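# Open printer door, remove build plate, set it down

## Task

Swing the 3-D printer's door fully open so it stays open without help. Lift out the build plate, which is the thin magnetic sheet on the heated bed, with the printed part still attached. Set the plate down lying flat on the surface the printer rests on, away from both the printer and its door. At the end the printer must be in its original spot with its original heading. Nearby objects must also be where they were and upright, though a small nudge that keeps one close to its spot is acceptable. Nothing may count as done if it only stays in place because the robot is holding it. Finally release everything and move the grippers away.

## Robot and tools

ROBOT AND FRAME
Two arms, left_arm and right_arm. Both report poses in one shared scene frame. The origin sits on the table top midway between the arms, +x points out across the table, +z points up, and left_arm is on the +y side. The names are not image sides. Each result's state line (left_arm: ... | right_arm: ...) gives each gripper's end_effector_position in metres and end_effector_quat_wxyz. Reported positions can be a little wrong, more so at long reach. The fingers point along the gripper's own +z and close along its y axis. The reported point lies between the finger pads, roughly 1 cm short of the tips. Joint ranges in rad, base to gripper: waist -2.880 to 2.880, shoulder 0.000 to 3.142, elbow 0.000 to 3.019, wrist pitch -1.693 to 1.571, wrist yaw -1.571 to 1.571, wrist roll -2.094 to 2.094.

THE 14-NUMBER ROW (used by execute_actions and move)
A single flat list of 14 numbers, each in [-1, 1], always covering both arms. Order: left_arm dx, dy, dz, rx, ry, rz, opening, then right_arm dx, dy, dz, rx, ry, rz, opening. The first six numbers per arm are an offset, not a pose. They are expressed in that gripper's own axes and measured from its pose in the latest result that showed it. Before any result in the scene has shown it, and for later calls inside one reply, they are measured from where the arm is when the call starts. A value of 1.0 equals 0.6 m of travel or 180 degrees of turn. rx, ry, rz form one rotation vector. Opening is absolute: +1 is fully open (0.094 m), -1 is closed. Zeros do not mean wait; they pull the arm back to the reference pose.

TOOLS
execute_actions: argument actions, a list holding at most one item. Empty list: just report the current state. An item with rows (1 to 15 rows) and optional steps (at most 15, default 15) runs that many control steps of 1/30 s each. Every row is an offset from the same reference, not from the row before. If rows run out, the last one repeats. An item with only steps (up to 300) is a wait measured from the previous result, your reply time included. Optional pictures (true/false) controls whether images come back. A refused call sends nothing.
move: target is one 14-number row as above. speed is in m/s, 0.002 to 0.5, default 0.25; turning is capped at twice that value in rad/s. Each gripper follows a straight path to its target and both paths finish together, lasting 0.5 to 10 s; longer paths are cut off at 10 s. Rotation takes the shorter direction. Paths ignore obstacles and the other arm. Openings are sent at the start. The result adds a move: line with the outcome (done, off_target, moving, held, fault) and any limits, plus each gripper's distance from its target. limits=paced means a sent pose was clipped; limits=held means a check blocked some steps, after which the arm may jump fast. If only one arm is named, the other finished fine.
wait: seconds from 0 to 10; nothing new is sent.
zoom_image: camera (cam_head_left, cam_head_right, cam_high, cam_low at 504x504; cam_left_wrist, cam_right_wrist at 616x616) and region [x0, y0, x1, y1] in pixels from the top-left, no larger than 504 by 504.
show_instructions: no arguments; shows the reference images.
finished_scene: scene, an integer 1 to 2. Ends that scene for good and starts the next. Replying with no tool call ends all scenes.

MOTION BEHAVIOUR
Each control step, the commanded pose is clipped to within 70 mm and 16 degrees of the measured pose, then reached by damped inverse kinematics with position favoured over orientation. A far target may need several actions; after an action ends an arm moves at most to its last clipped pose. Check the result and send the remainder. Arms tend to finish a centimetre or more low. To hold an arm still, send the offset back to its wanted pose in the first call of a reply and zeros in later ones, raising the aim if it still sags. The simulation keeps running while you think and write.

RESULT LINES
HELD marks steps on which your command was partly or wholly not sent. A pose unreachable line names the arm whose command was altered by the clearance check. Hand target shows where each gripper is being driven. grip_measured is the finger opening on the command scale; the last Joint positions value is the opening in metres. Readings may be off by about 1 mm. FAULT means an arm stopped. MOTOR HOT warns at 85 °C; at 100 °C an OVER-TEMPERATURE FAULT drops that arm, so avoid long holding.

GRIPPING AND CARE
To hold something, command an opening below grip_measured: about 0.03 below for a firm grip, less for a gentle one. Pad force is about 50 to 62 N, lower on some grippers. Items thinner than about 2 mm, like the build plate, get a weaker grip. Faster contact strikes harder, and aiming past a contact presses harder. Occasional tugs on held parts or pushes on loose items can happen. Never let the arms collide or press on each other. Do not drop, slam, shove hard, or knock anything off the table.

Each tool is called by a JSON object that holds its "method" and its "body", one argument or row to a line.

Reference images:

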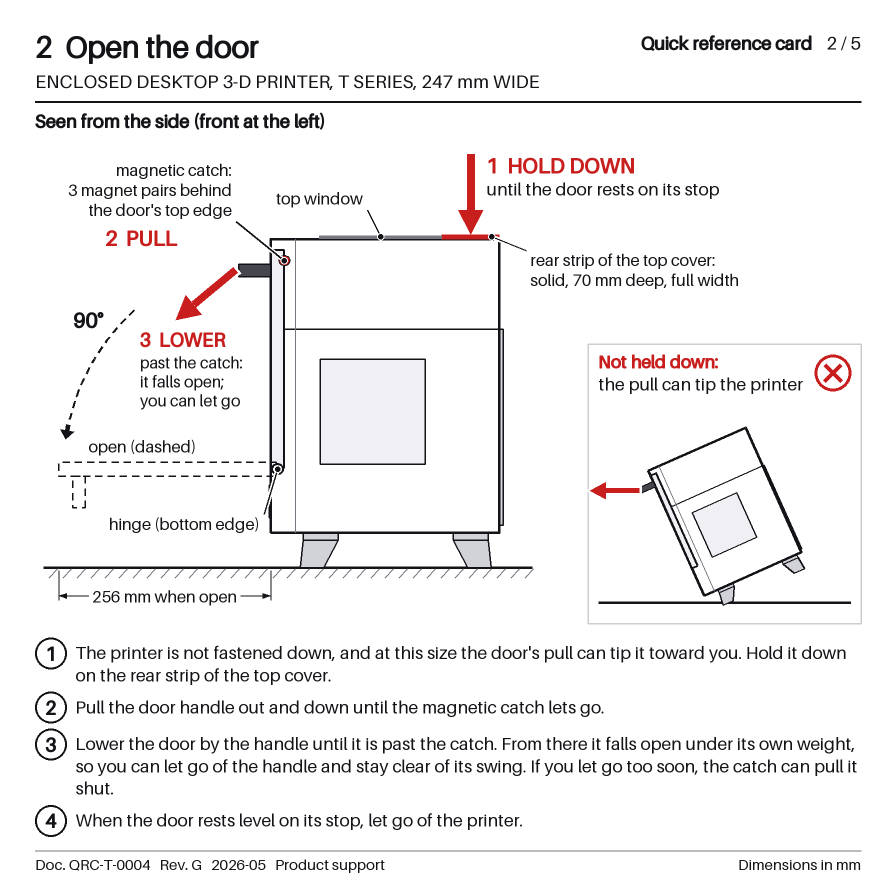

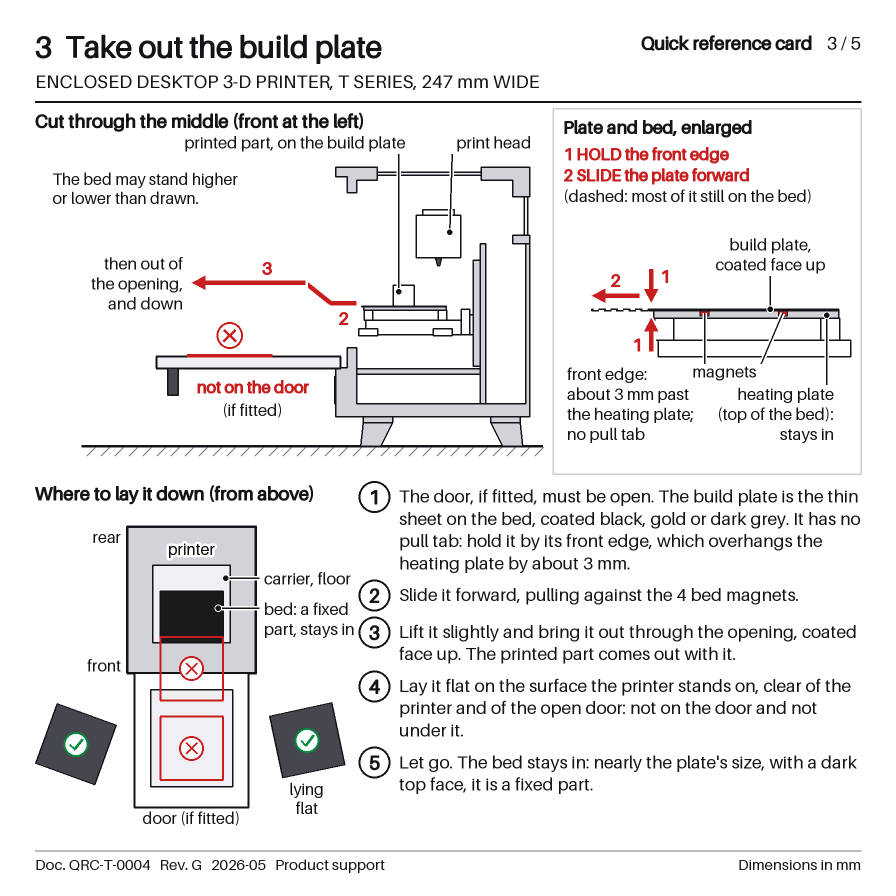

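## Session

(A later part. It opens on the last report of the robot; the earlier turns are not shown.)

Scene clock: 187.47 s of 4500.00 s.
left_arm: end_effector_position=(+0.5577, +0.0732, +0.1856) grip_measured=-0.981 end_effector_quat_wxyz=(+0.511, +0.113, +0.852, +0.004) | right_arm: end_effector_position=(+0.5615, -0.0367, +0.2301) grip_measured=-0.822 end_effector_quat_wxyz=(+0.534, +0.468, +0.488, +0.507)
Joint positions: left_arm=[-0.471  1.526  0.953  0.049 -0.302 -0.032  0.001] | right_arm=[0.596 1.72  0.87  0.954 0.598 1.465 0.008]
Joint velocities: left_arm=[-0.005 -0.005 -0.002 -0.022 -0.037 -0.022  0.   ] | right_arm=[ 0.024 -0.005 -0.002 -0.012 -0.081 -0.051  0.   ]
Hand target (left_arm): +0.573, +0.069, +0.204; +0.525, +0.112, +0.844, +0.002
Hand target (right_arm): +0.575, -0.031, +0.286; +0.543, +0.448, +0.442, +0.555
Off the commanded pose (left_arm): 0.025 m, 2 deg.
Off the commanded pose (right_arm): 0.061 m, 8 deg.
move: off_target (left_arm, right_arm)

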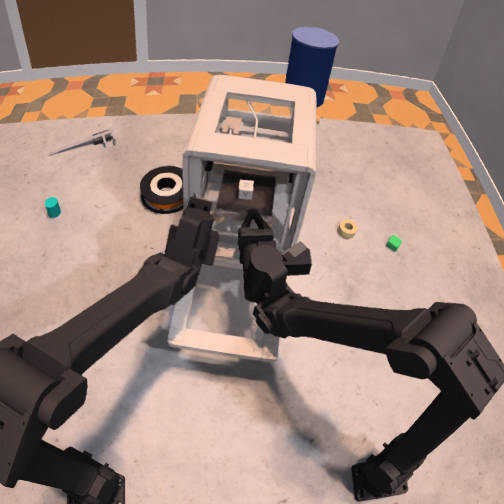

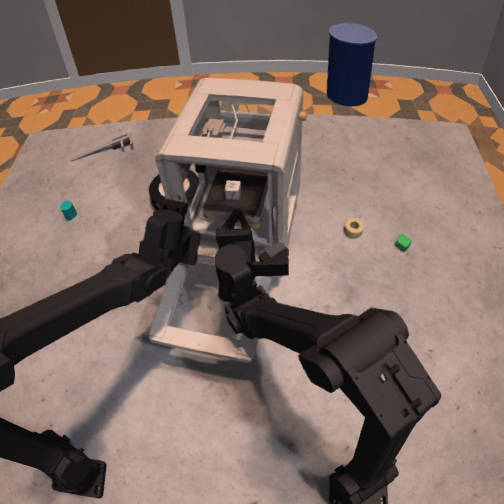

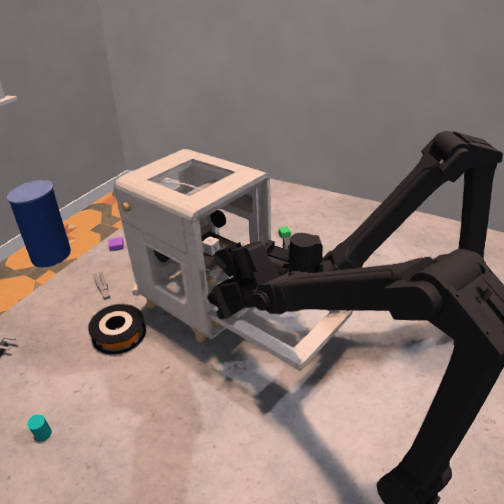

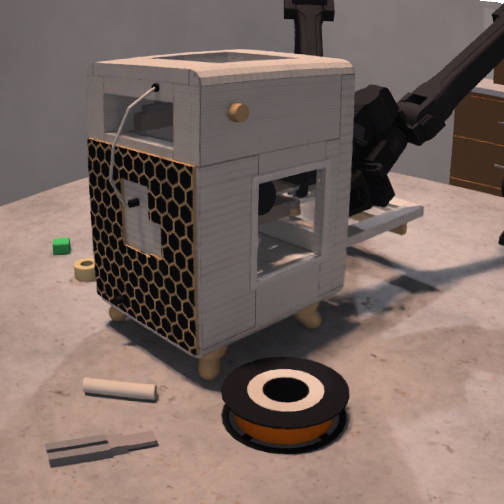

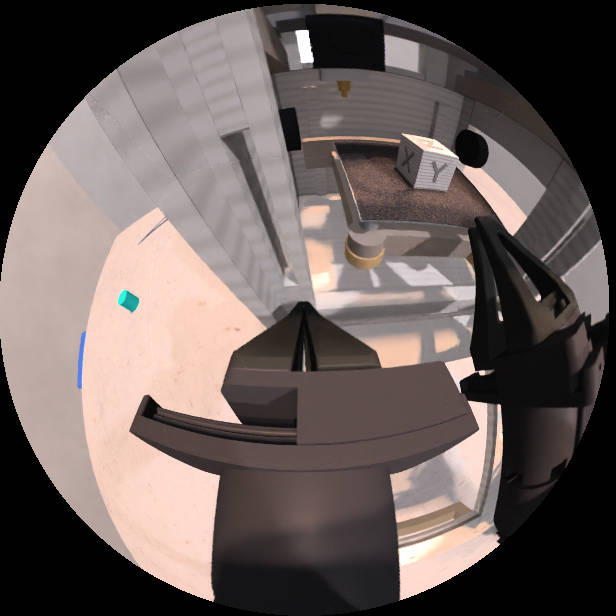

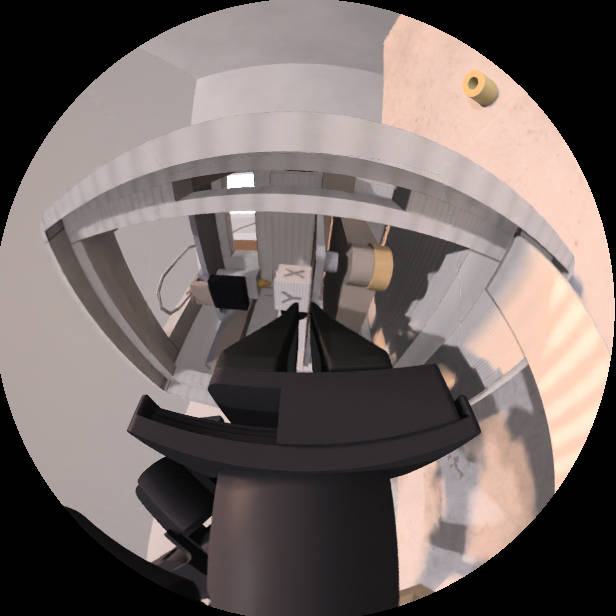

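{"method": "move", "body": {
  "target": [-0.04,0,0.01,0,-0.01,0,-1, 0,0.06,0.02,-0.04,0,0,-1],
  "speed": 0.03
}}

{"method": "move", "body": {
  "target": [-0.04,0,0.01,0,-0.01,0,-1, 0,0.03,-0.025,-0.04,0,0,-1],
  "speed": 0.006
}}

{"method": "zoom_image", "body": {
  "camera": "cam_left_wrist",
  "region": [330,120,580,380]
}}

Scene clock: 190.53 s of 4500.00 s.
left_arm: end_effector_position=(+0.5577, +0.0731, +0.1856) grip_measured=-0.981 end_effector_quat_wxyz=(+0.511, +0.113, +0.852, +0.003) | right_arm: end_effector_position=(+0.5607, -0.0374, +0.2247) grip_measured=-0.976 end_effector_quat_wxyz=(+0.551, +0.449, +0.490, +0.505)
Joint positions: left_arm=[-0.471  1.526  0.953  0.049 -0.302 -0.032  0.001] | right_arm=[0.594 1.749 0.861 1.028 0.589 1.406 0.001]
Joint velocities: left_arm=[-0.005 -0.005 -0.017  0.012 -0.022 -0.037  0.   ] | right_arm=[-0.005 -0.005 -0.022 -0.022 -0.051  0.007  0.   ]
Hand target (left_arm): +0.573, +0.068, +0.204; +0.524, +0.113, +0.844, +0.002
Hand target (right_arm): +0.568, -0.036, +0.266; +0.562, +0.434, +0.455, +0.537
Off the commanded pose (left_arm): 0.025 m, 2 deg.
Off the commanded pose (right_arm): 0.043 m, 6 deg.
move: off_target (left_arm, right_arm)

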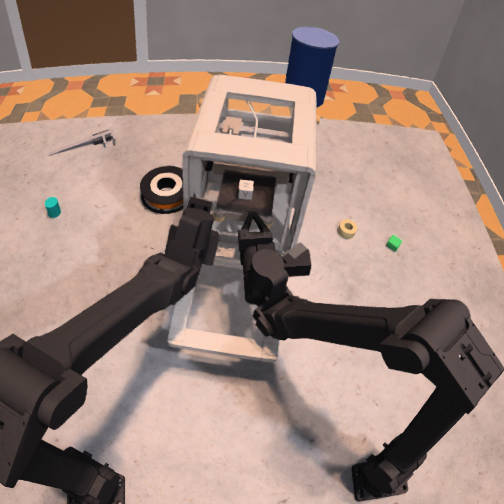

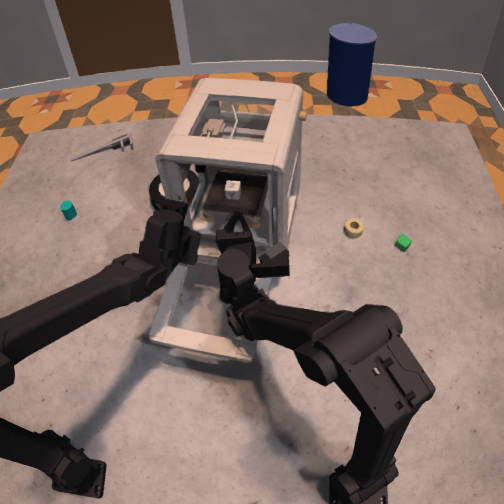

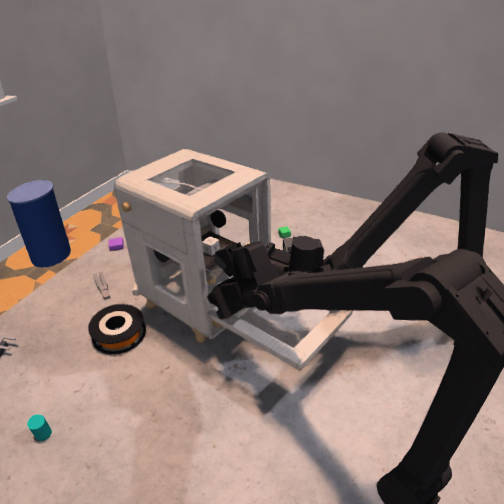

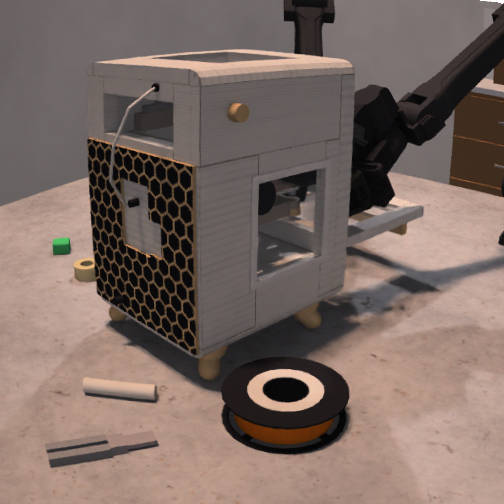

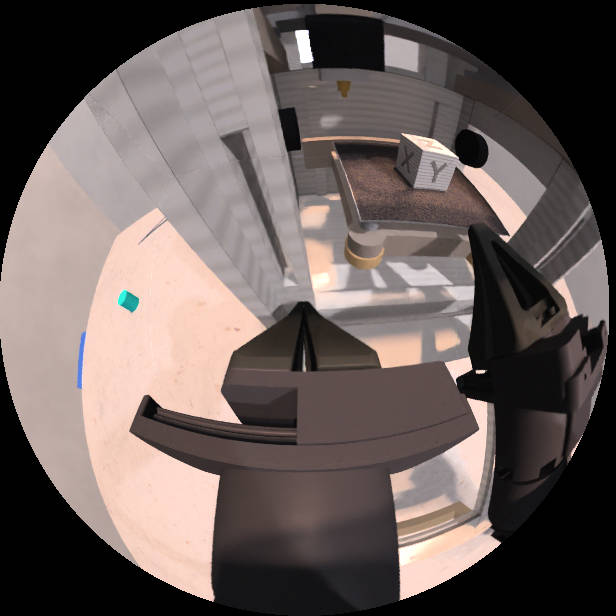

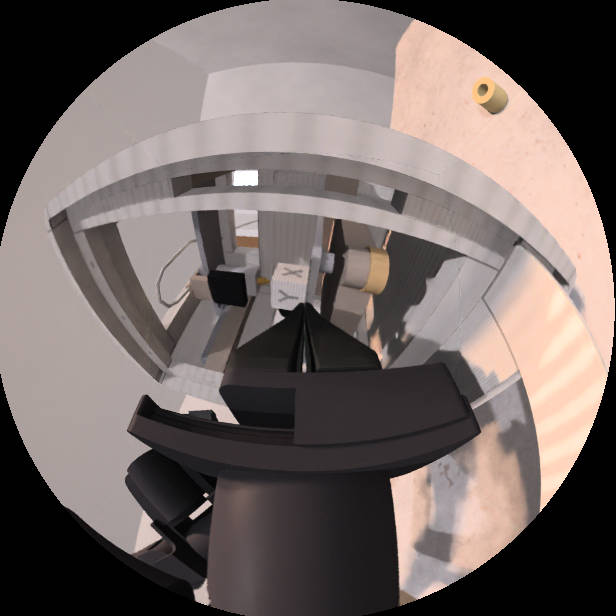

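Scene clock: 200.73 s of 4500.00 s.
left_arm: end_effector_position=(+0.5577, +0.0730, +0.1856) grip_measured=-0.981 end_effector_quat_wxyz=(+0.511, +0.113, +0.852, +0.003) | right_arm: end_effector_position=(+0.5503, -0.0405, +0.2385) grip_measured=-0.977 end_effector_quat_wxyz=(+0.575, +0.423, +0.458, +0.529)
Joint positions: left_arm=[-0.471  1.526  0.953  0.049 -0.301 -0.031  0.001] | right_arm=[0.597 1.772 0.837 1.203 0.583 1.339 0.001]
Joint velocities: left_arm=[-0.005 -0.015 -0.002  0.017  0.007 -0.081 -0.   ] | right_arm=[ 0.005 -0.005 -0.017  0.012 -0.066  0.037  0.001]
Hand target (left_arm): +0.572, +0.068, +0.203; +0.524, +0.113, +0.844, +0.002
Hand target (right_arm): +0.544, -0.036, +0.240; +0.576, +0.416, +0.459, +0.534
Off the commanded pose (left_arm): 0.025 m, 2 deg.
Off the commanded pose (right_arm): 0.008 m, 1 deg.
move: off_target (left_arm; path cut at 10 s)

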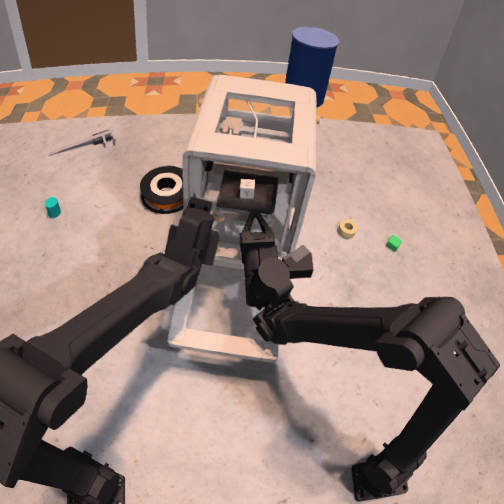

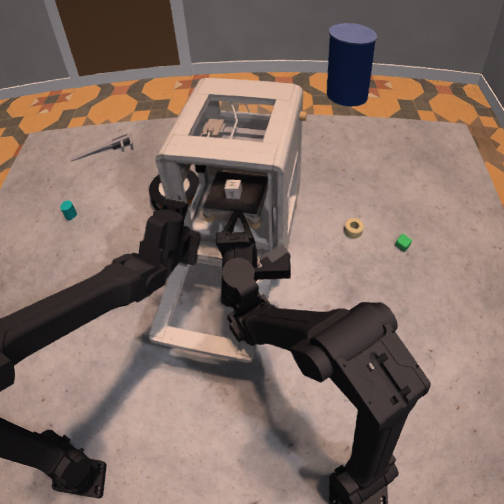

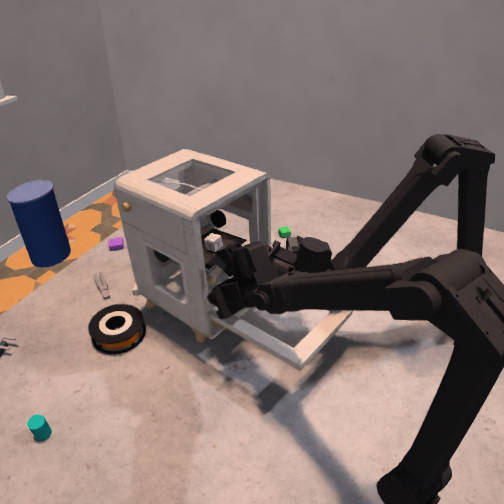

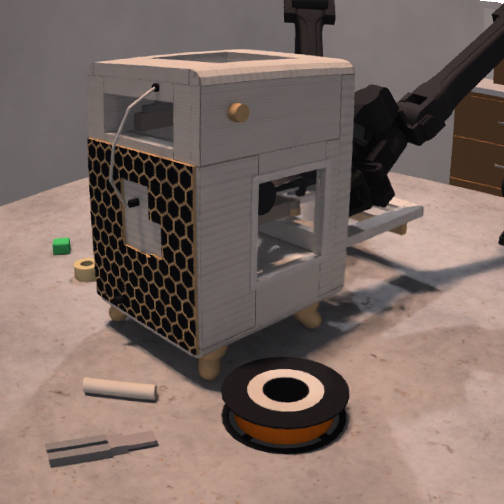

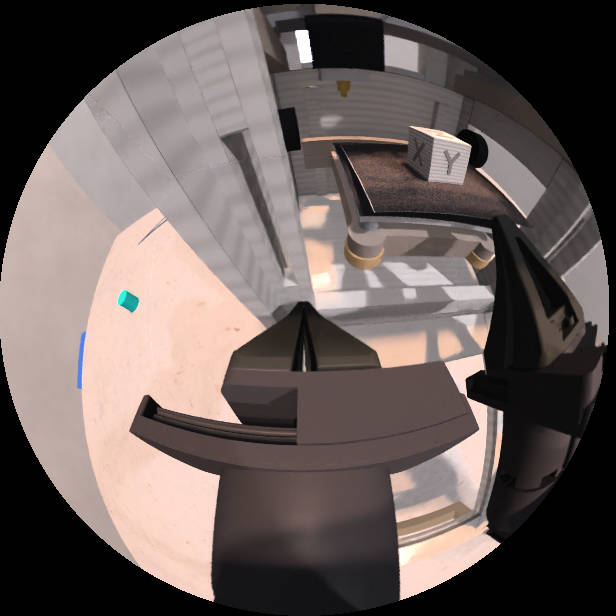

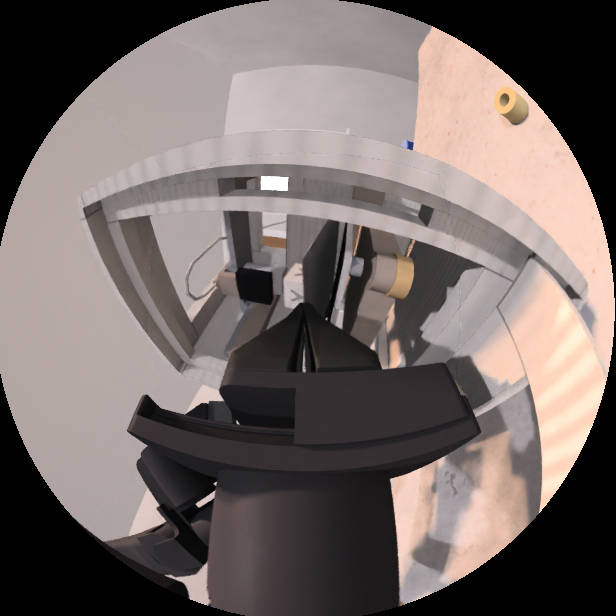

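Region (330, 120, 580, 380) of cam_left_wrist's 616x616 image, scaled by 1.938, with more detail than that image has; it fills the left 485 columns of this view, and the rest is white.

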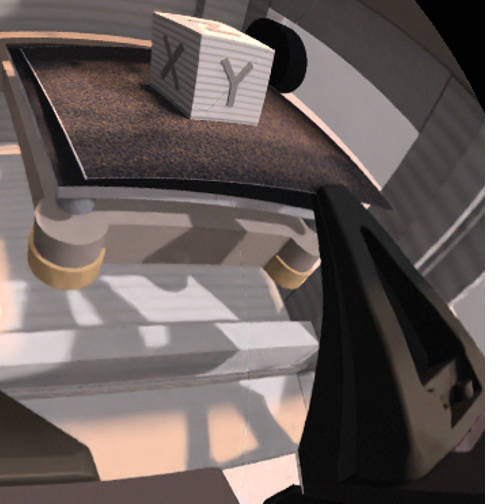

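{"method": "move", "body": {
  "target": [-0.04,0,0.01,0,-0.01,0,-1, 0,0.01,-0.065,0,0,0,-1],
  "speed": 0.01
}}

Scene clock: 205.33 s of 4500.00 s.
left_arm: end_effector_position=(+0.5576, +0.0729, +0.1855) grip_measured=-0.981 end_effector_quat_wxyz=(+0.511, +0.114, +0.852, +0.003) | right_arm: end_effector_position=(+0.5175, -0.0428, +0.2292) grip_measured=-0.977 end_effector_quat_wxyz=(+0.573, +0.429, +0.462, +0.523)
Joint positions: left_arm=[-0.471  1.526  0.953  0.049 -0.301 -0.031  0.001] | right_arm=[0.638 1.734 0.753 1.236 0.631 1.336 0.001]
Joint velocities: left_arm=[-0.005 -0.024  0.017 -0.002  0.022  0.022 -0.   ] | right_arm=[-0.005 -0.005  0.017  0.002  0.022 -0.022 -0.   ]
Hand target (left_arm): +0.573, +0.068, +0.204; +0.524, +0.113, +0.844, +0.002
Hand target (right_arm): +0.511, -0.040, +0.236; +0.575, +0.424, +0.458, +0.529
Off the commanded pose (left_arm): 0.025 m, 2 deg.
Off the commanded pose (right_arm): 0.010 m, 1 deg.
move: off_target (left_arm)

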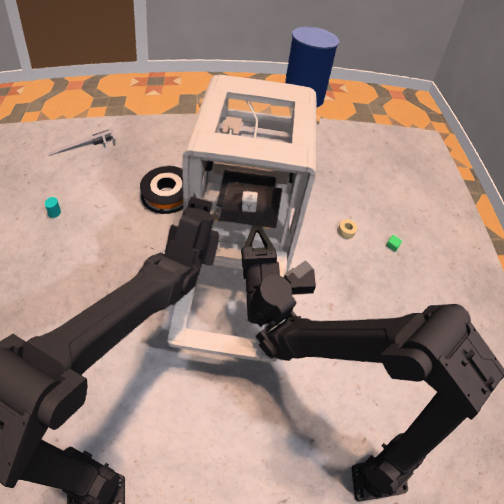

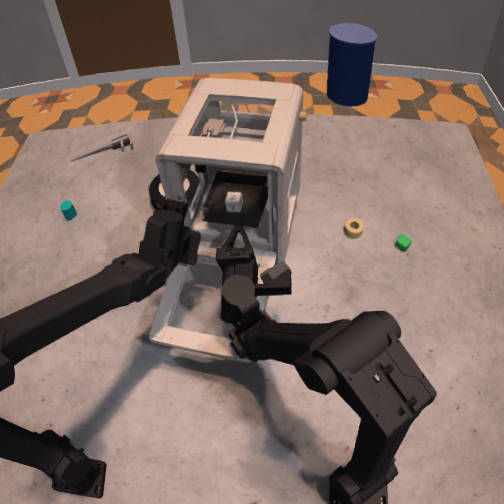

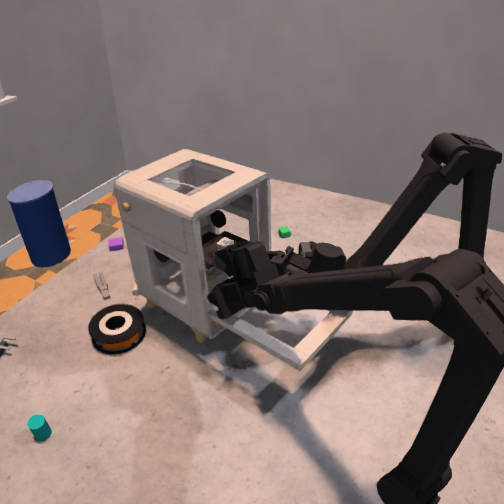

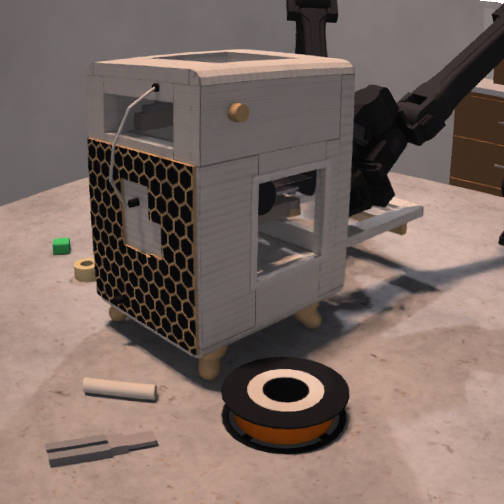

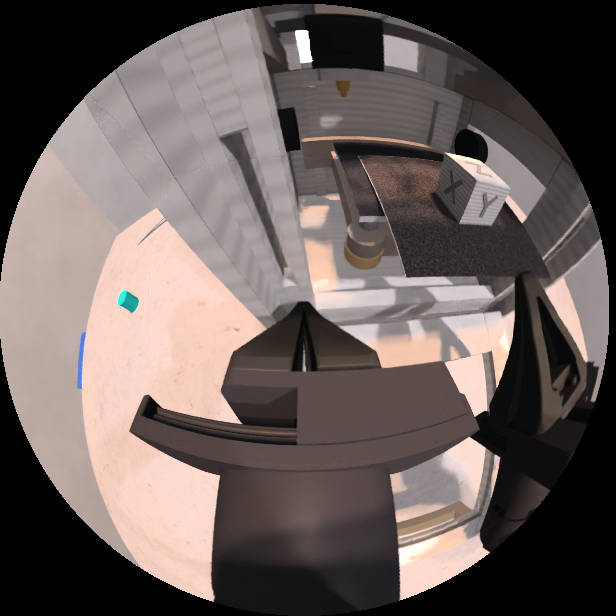

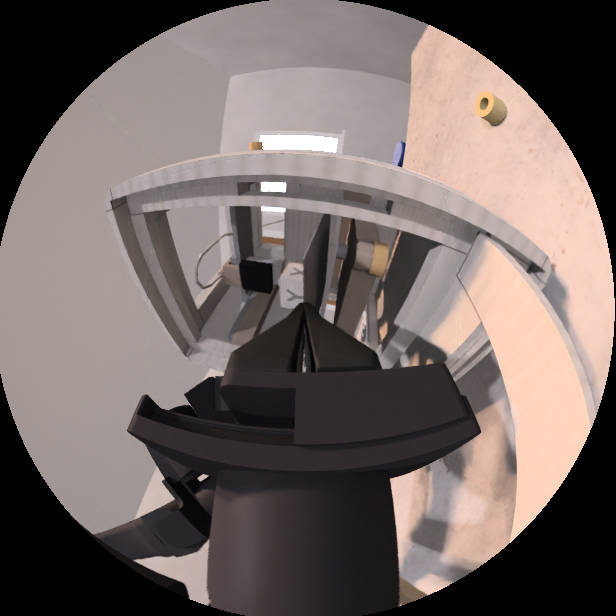

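{"method": "move", "body": {
  "target": [0,0.1,-0.2,0,0,0,-1, 0,-0.008,-0.02,0.065,0,0.026,-0.55],
  "speed": 0.08
}}

{"method": "move", "body": {
  "target": [0,0,0,0,0,0,-1, 0.01,0.02,0.075,0,0,0,-0.55],
  "speed": 0.04
}}

Scene clock: 209.47 s of 4500.00 s.
left_arm: end_effector_position=(+0.4648, +0.1399, +0.2518) grip_measured=-0.981 end_effector_quat_wxyz=(+0.513, +0.113, +0.851, -0.001) | right_arm: end_effector_position=(+0.5122, -0.0457, +0.2251) grip_measured=-0.553 end_effector_quat_wxyz=(+0.511, +0.501, +0.494, +0.494)
Joint positions: left_arm=[-0.416  1.13   0.776 -0.157 -0.246 -0.006  0.001] | right_arm=[0.651 1.595 0.753 0.856 0.674 1.553 0.021]
Joint velocities: left_arm=[-0.005  0.005 -0.002 -0.012 -0.022 -0.007 -0.002] | right_arm=[ 0.005 -0.005 -0.007  0.002  0.081 -0.007  0.   ]
Hand target (left_arm): +0.465, +0.146, +0.253; +0.511, +0.114, +0.852, +0.004
Hand target (right_arm): +0.507, -0.043, +0.223; +0.505, +0.503, +0.496, +0.496
Off the commanded pose (left_arm): 0.005 m, 1 deg.
Off the commanded pose (right_arm): 0.007 m, 1 deg.
move: done

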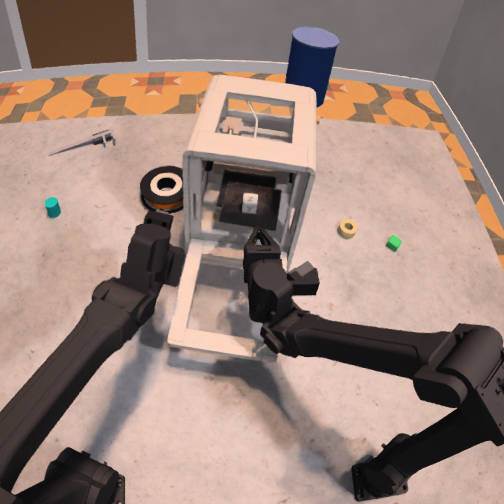

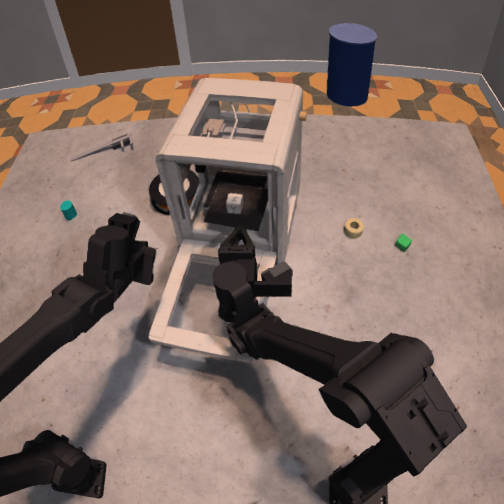

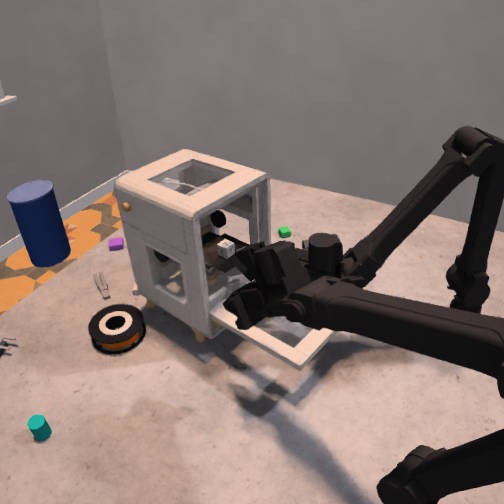

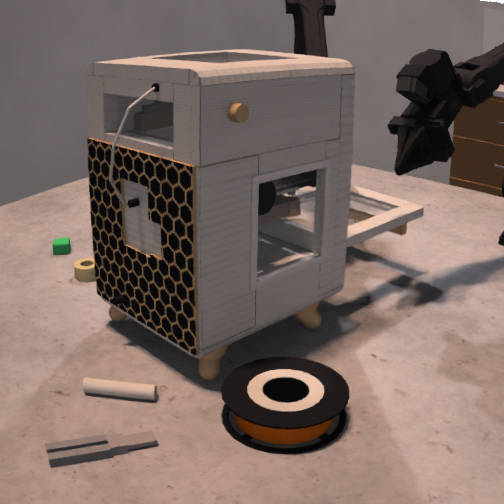

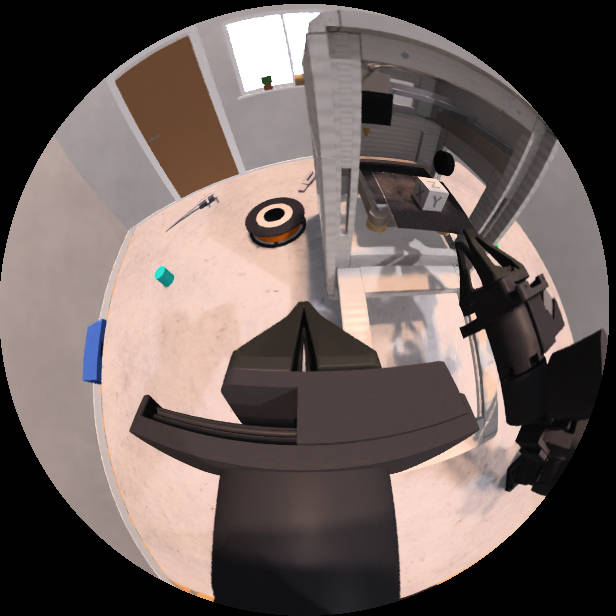

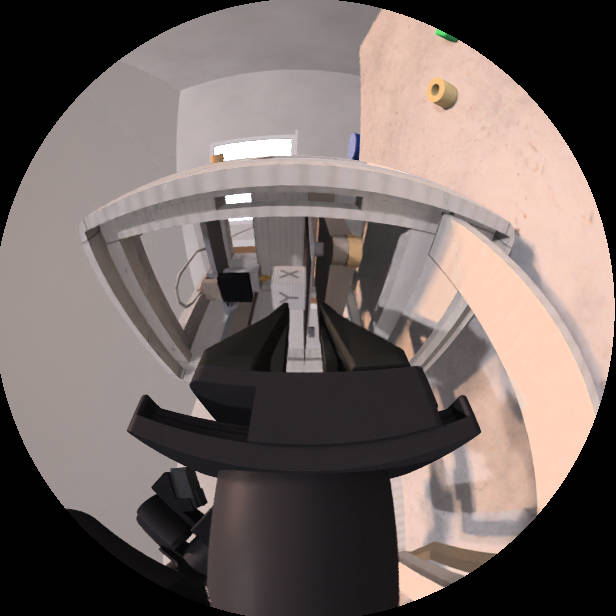

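Scene clock: 210.93 s of 4500.00 s.
left_arm: end_effector_position=(+0.4648, +0.1399, +0.2518) grip_measured=-0.981 end_effector_quat_wxyz=(+0.513, +0.114, +0.851, -0.001) | right_arm: end_effector_position=(+0.5416, -0.0447, +0.2242) grip_measured=-0.553 end_effector_quat_wxyz=(+0.508, +0.501, +0.504, +0.487)
Joint positions: left_arm=[-0.416  1.13   0.776 -0.157 -0.246 -0.006  0.001] | right_arm=[0.611 1.636 0.823 0.802 0.628 1.553 0.021]
Joint velocities: left_arm=[-0.015 -0.024 -0.002  0.002 -0.051  0.051 -0.   ] | right_arm=[-0.005 -0.024  0.002 -0.017 -0.022 -0.007 -0.   ]
Hand target (left_arm): +0.465, +0.140, +0.252; +0.513, +0.114, +0.851, -0.001
Hand target (right_arm): +0.556, -0.041, +0.237; +0.511, +0.500, +0.494, +0.494
Off the commanded pose (left_arm): 0.000 m, 0 deg.
Off the commanded pose (right_arm): 0.021 m, 1 deg.
move: off_target (right_arm)

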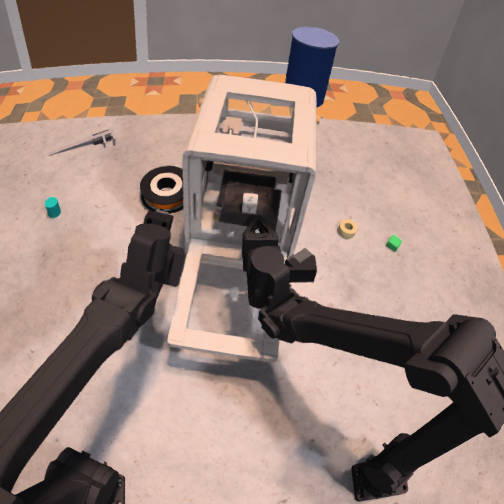

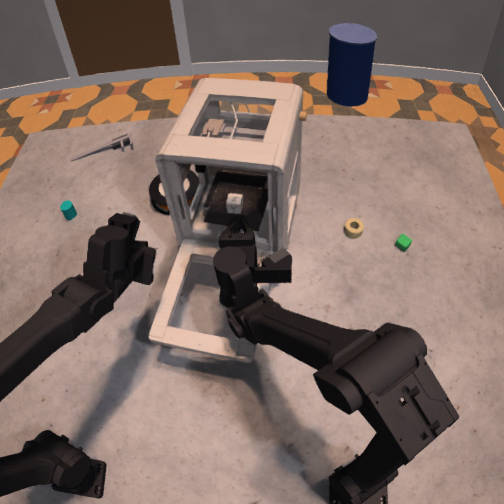

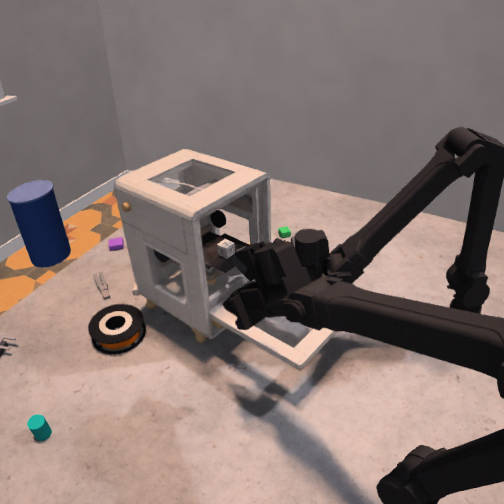

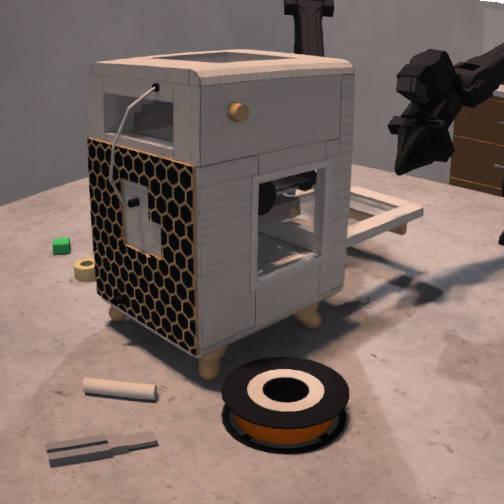

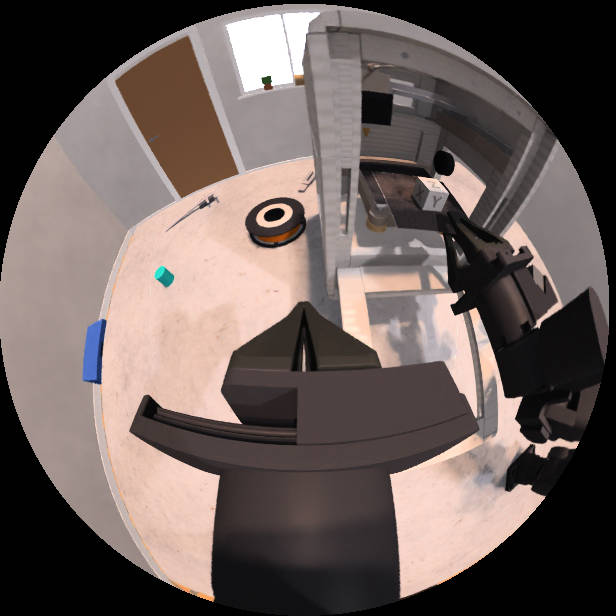

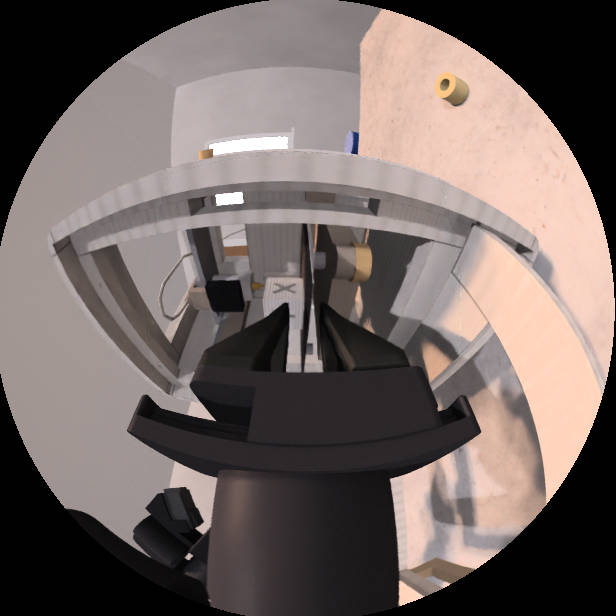

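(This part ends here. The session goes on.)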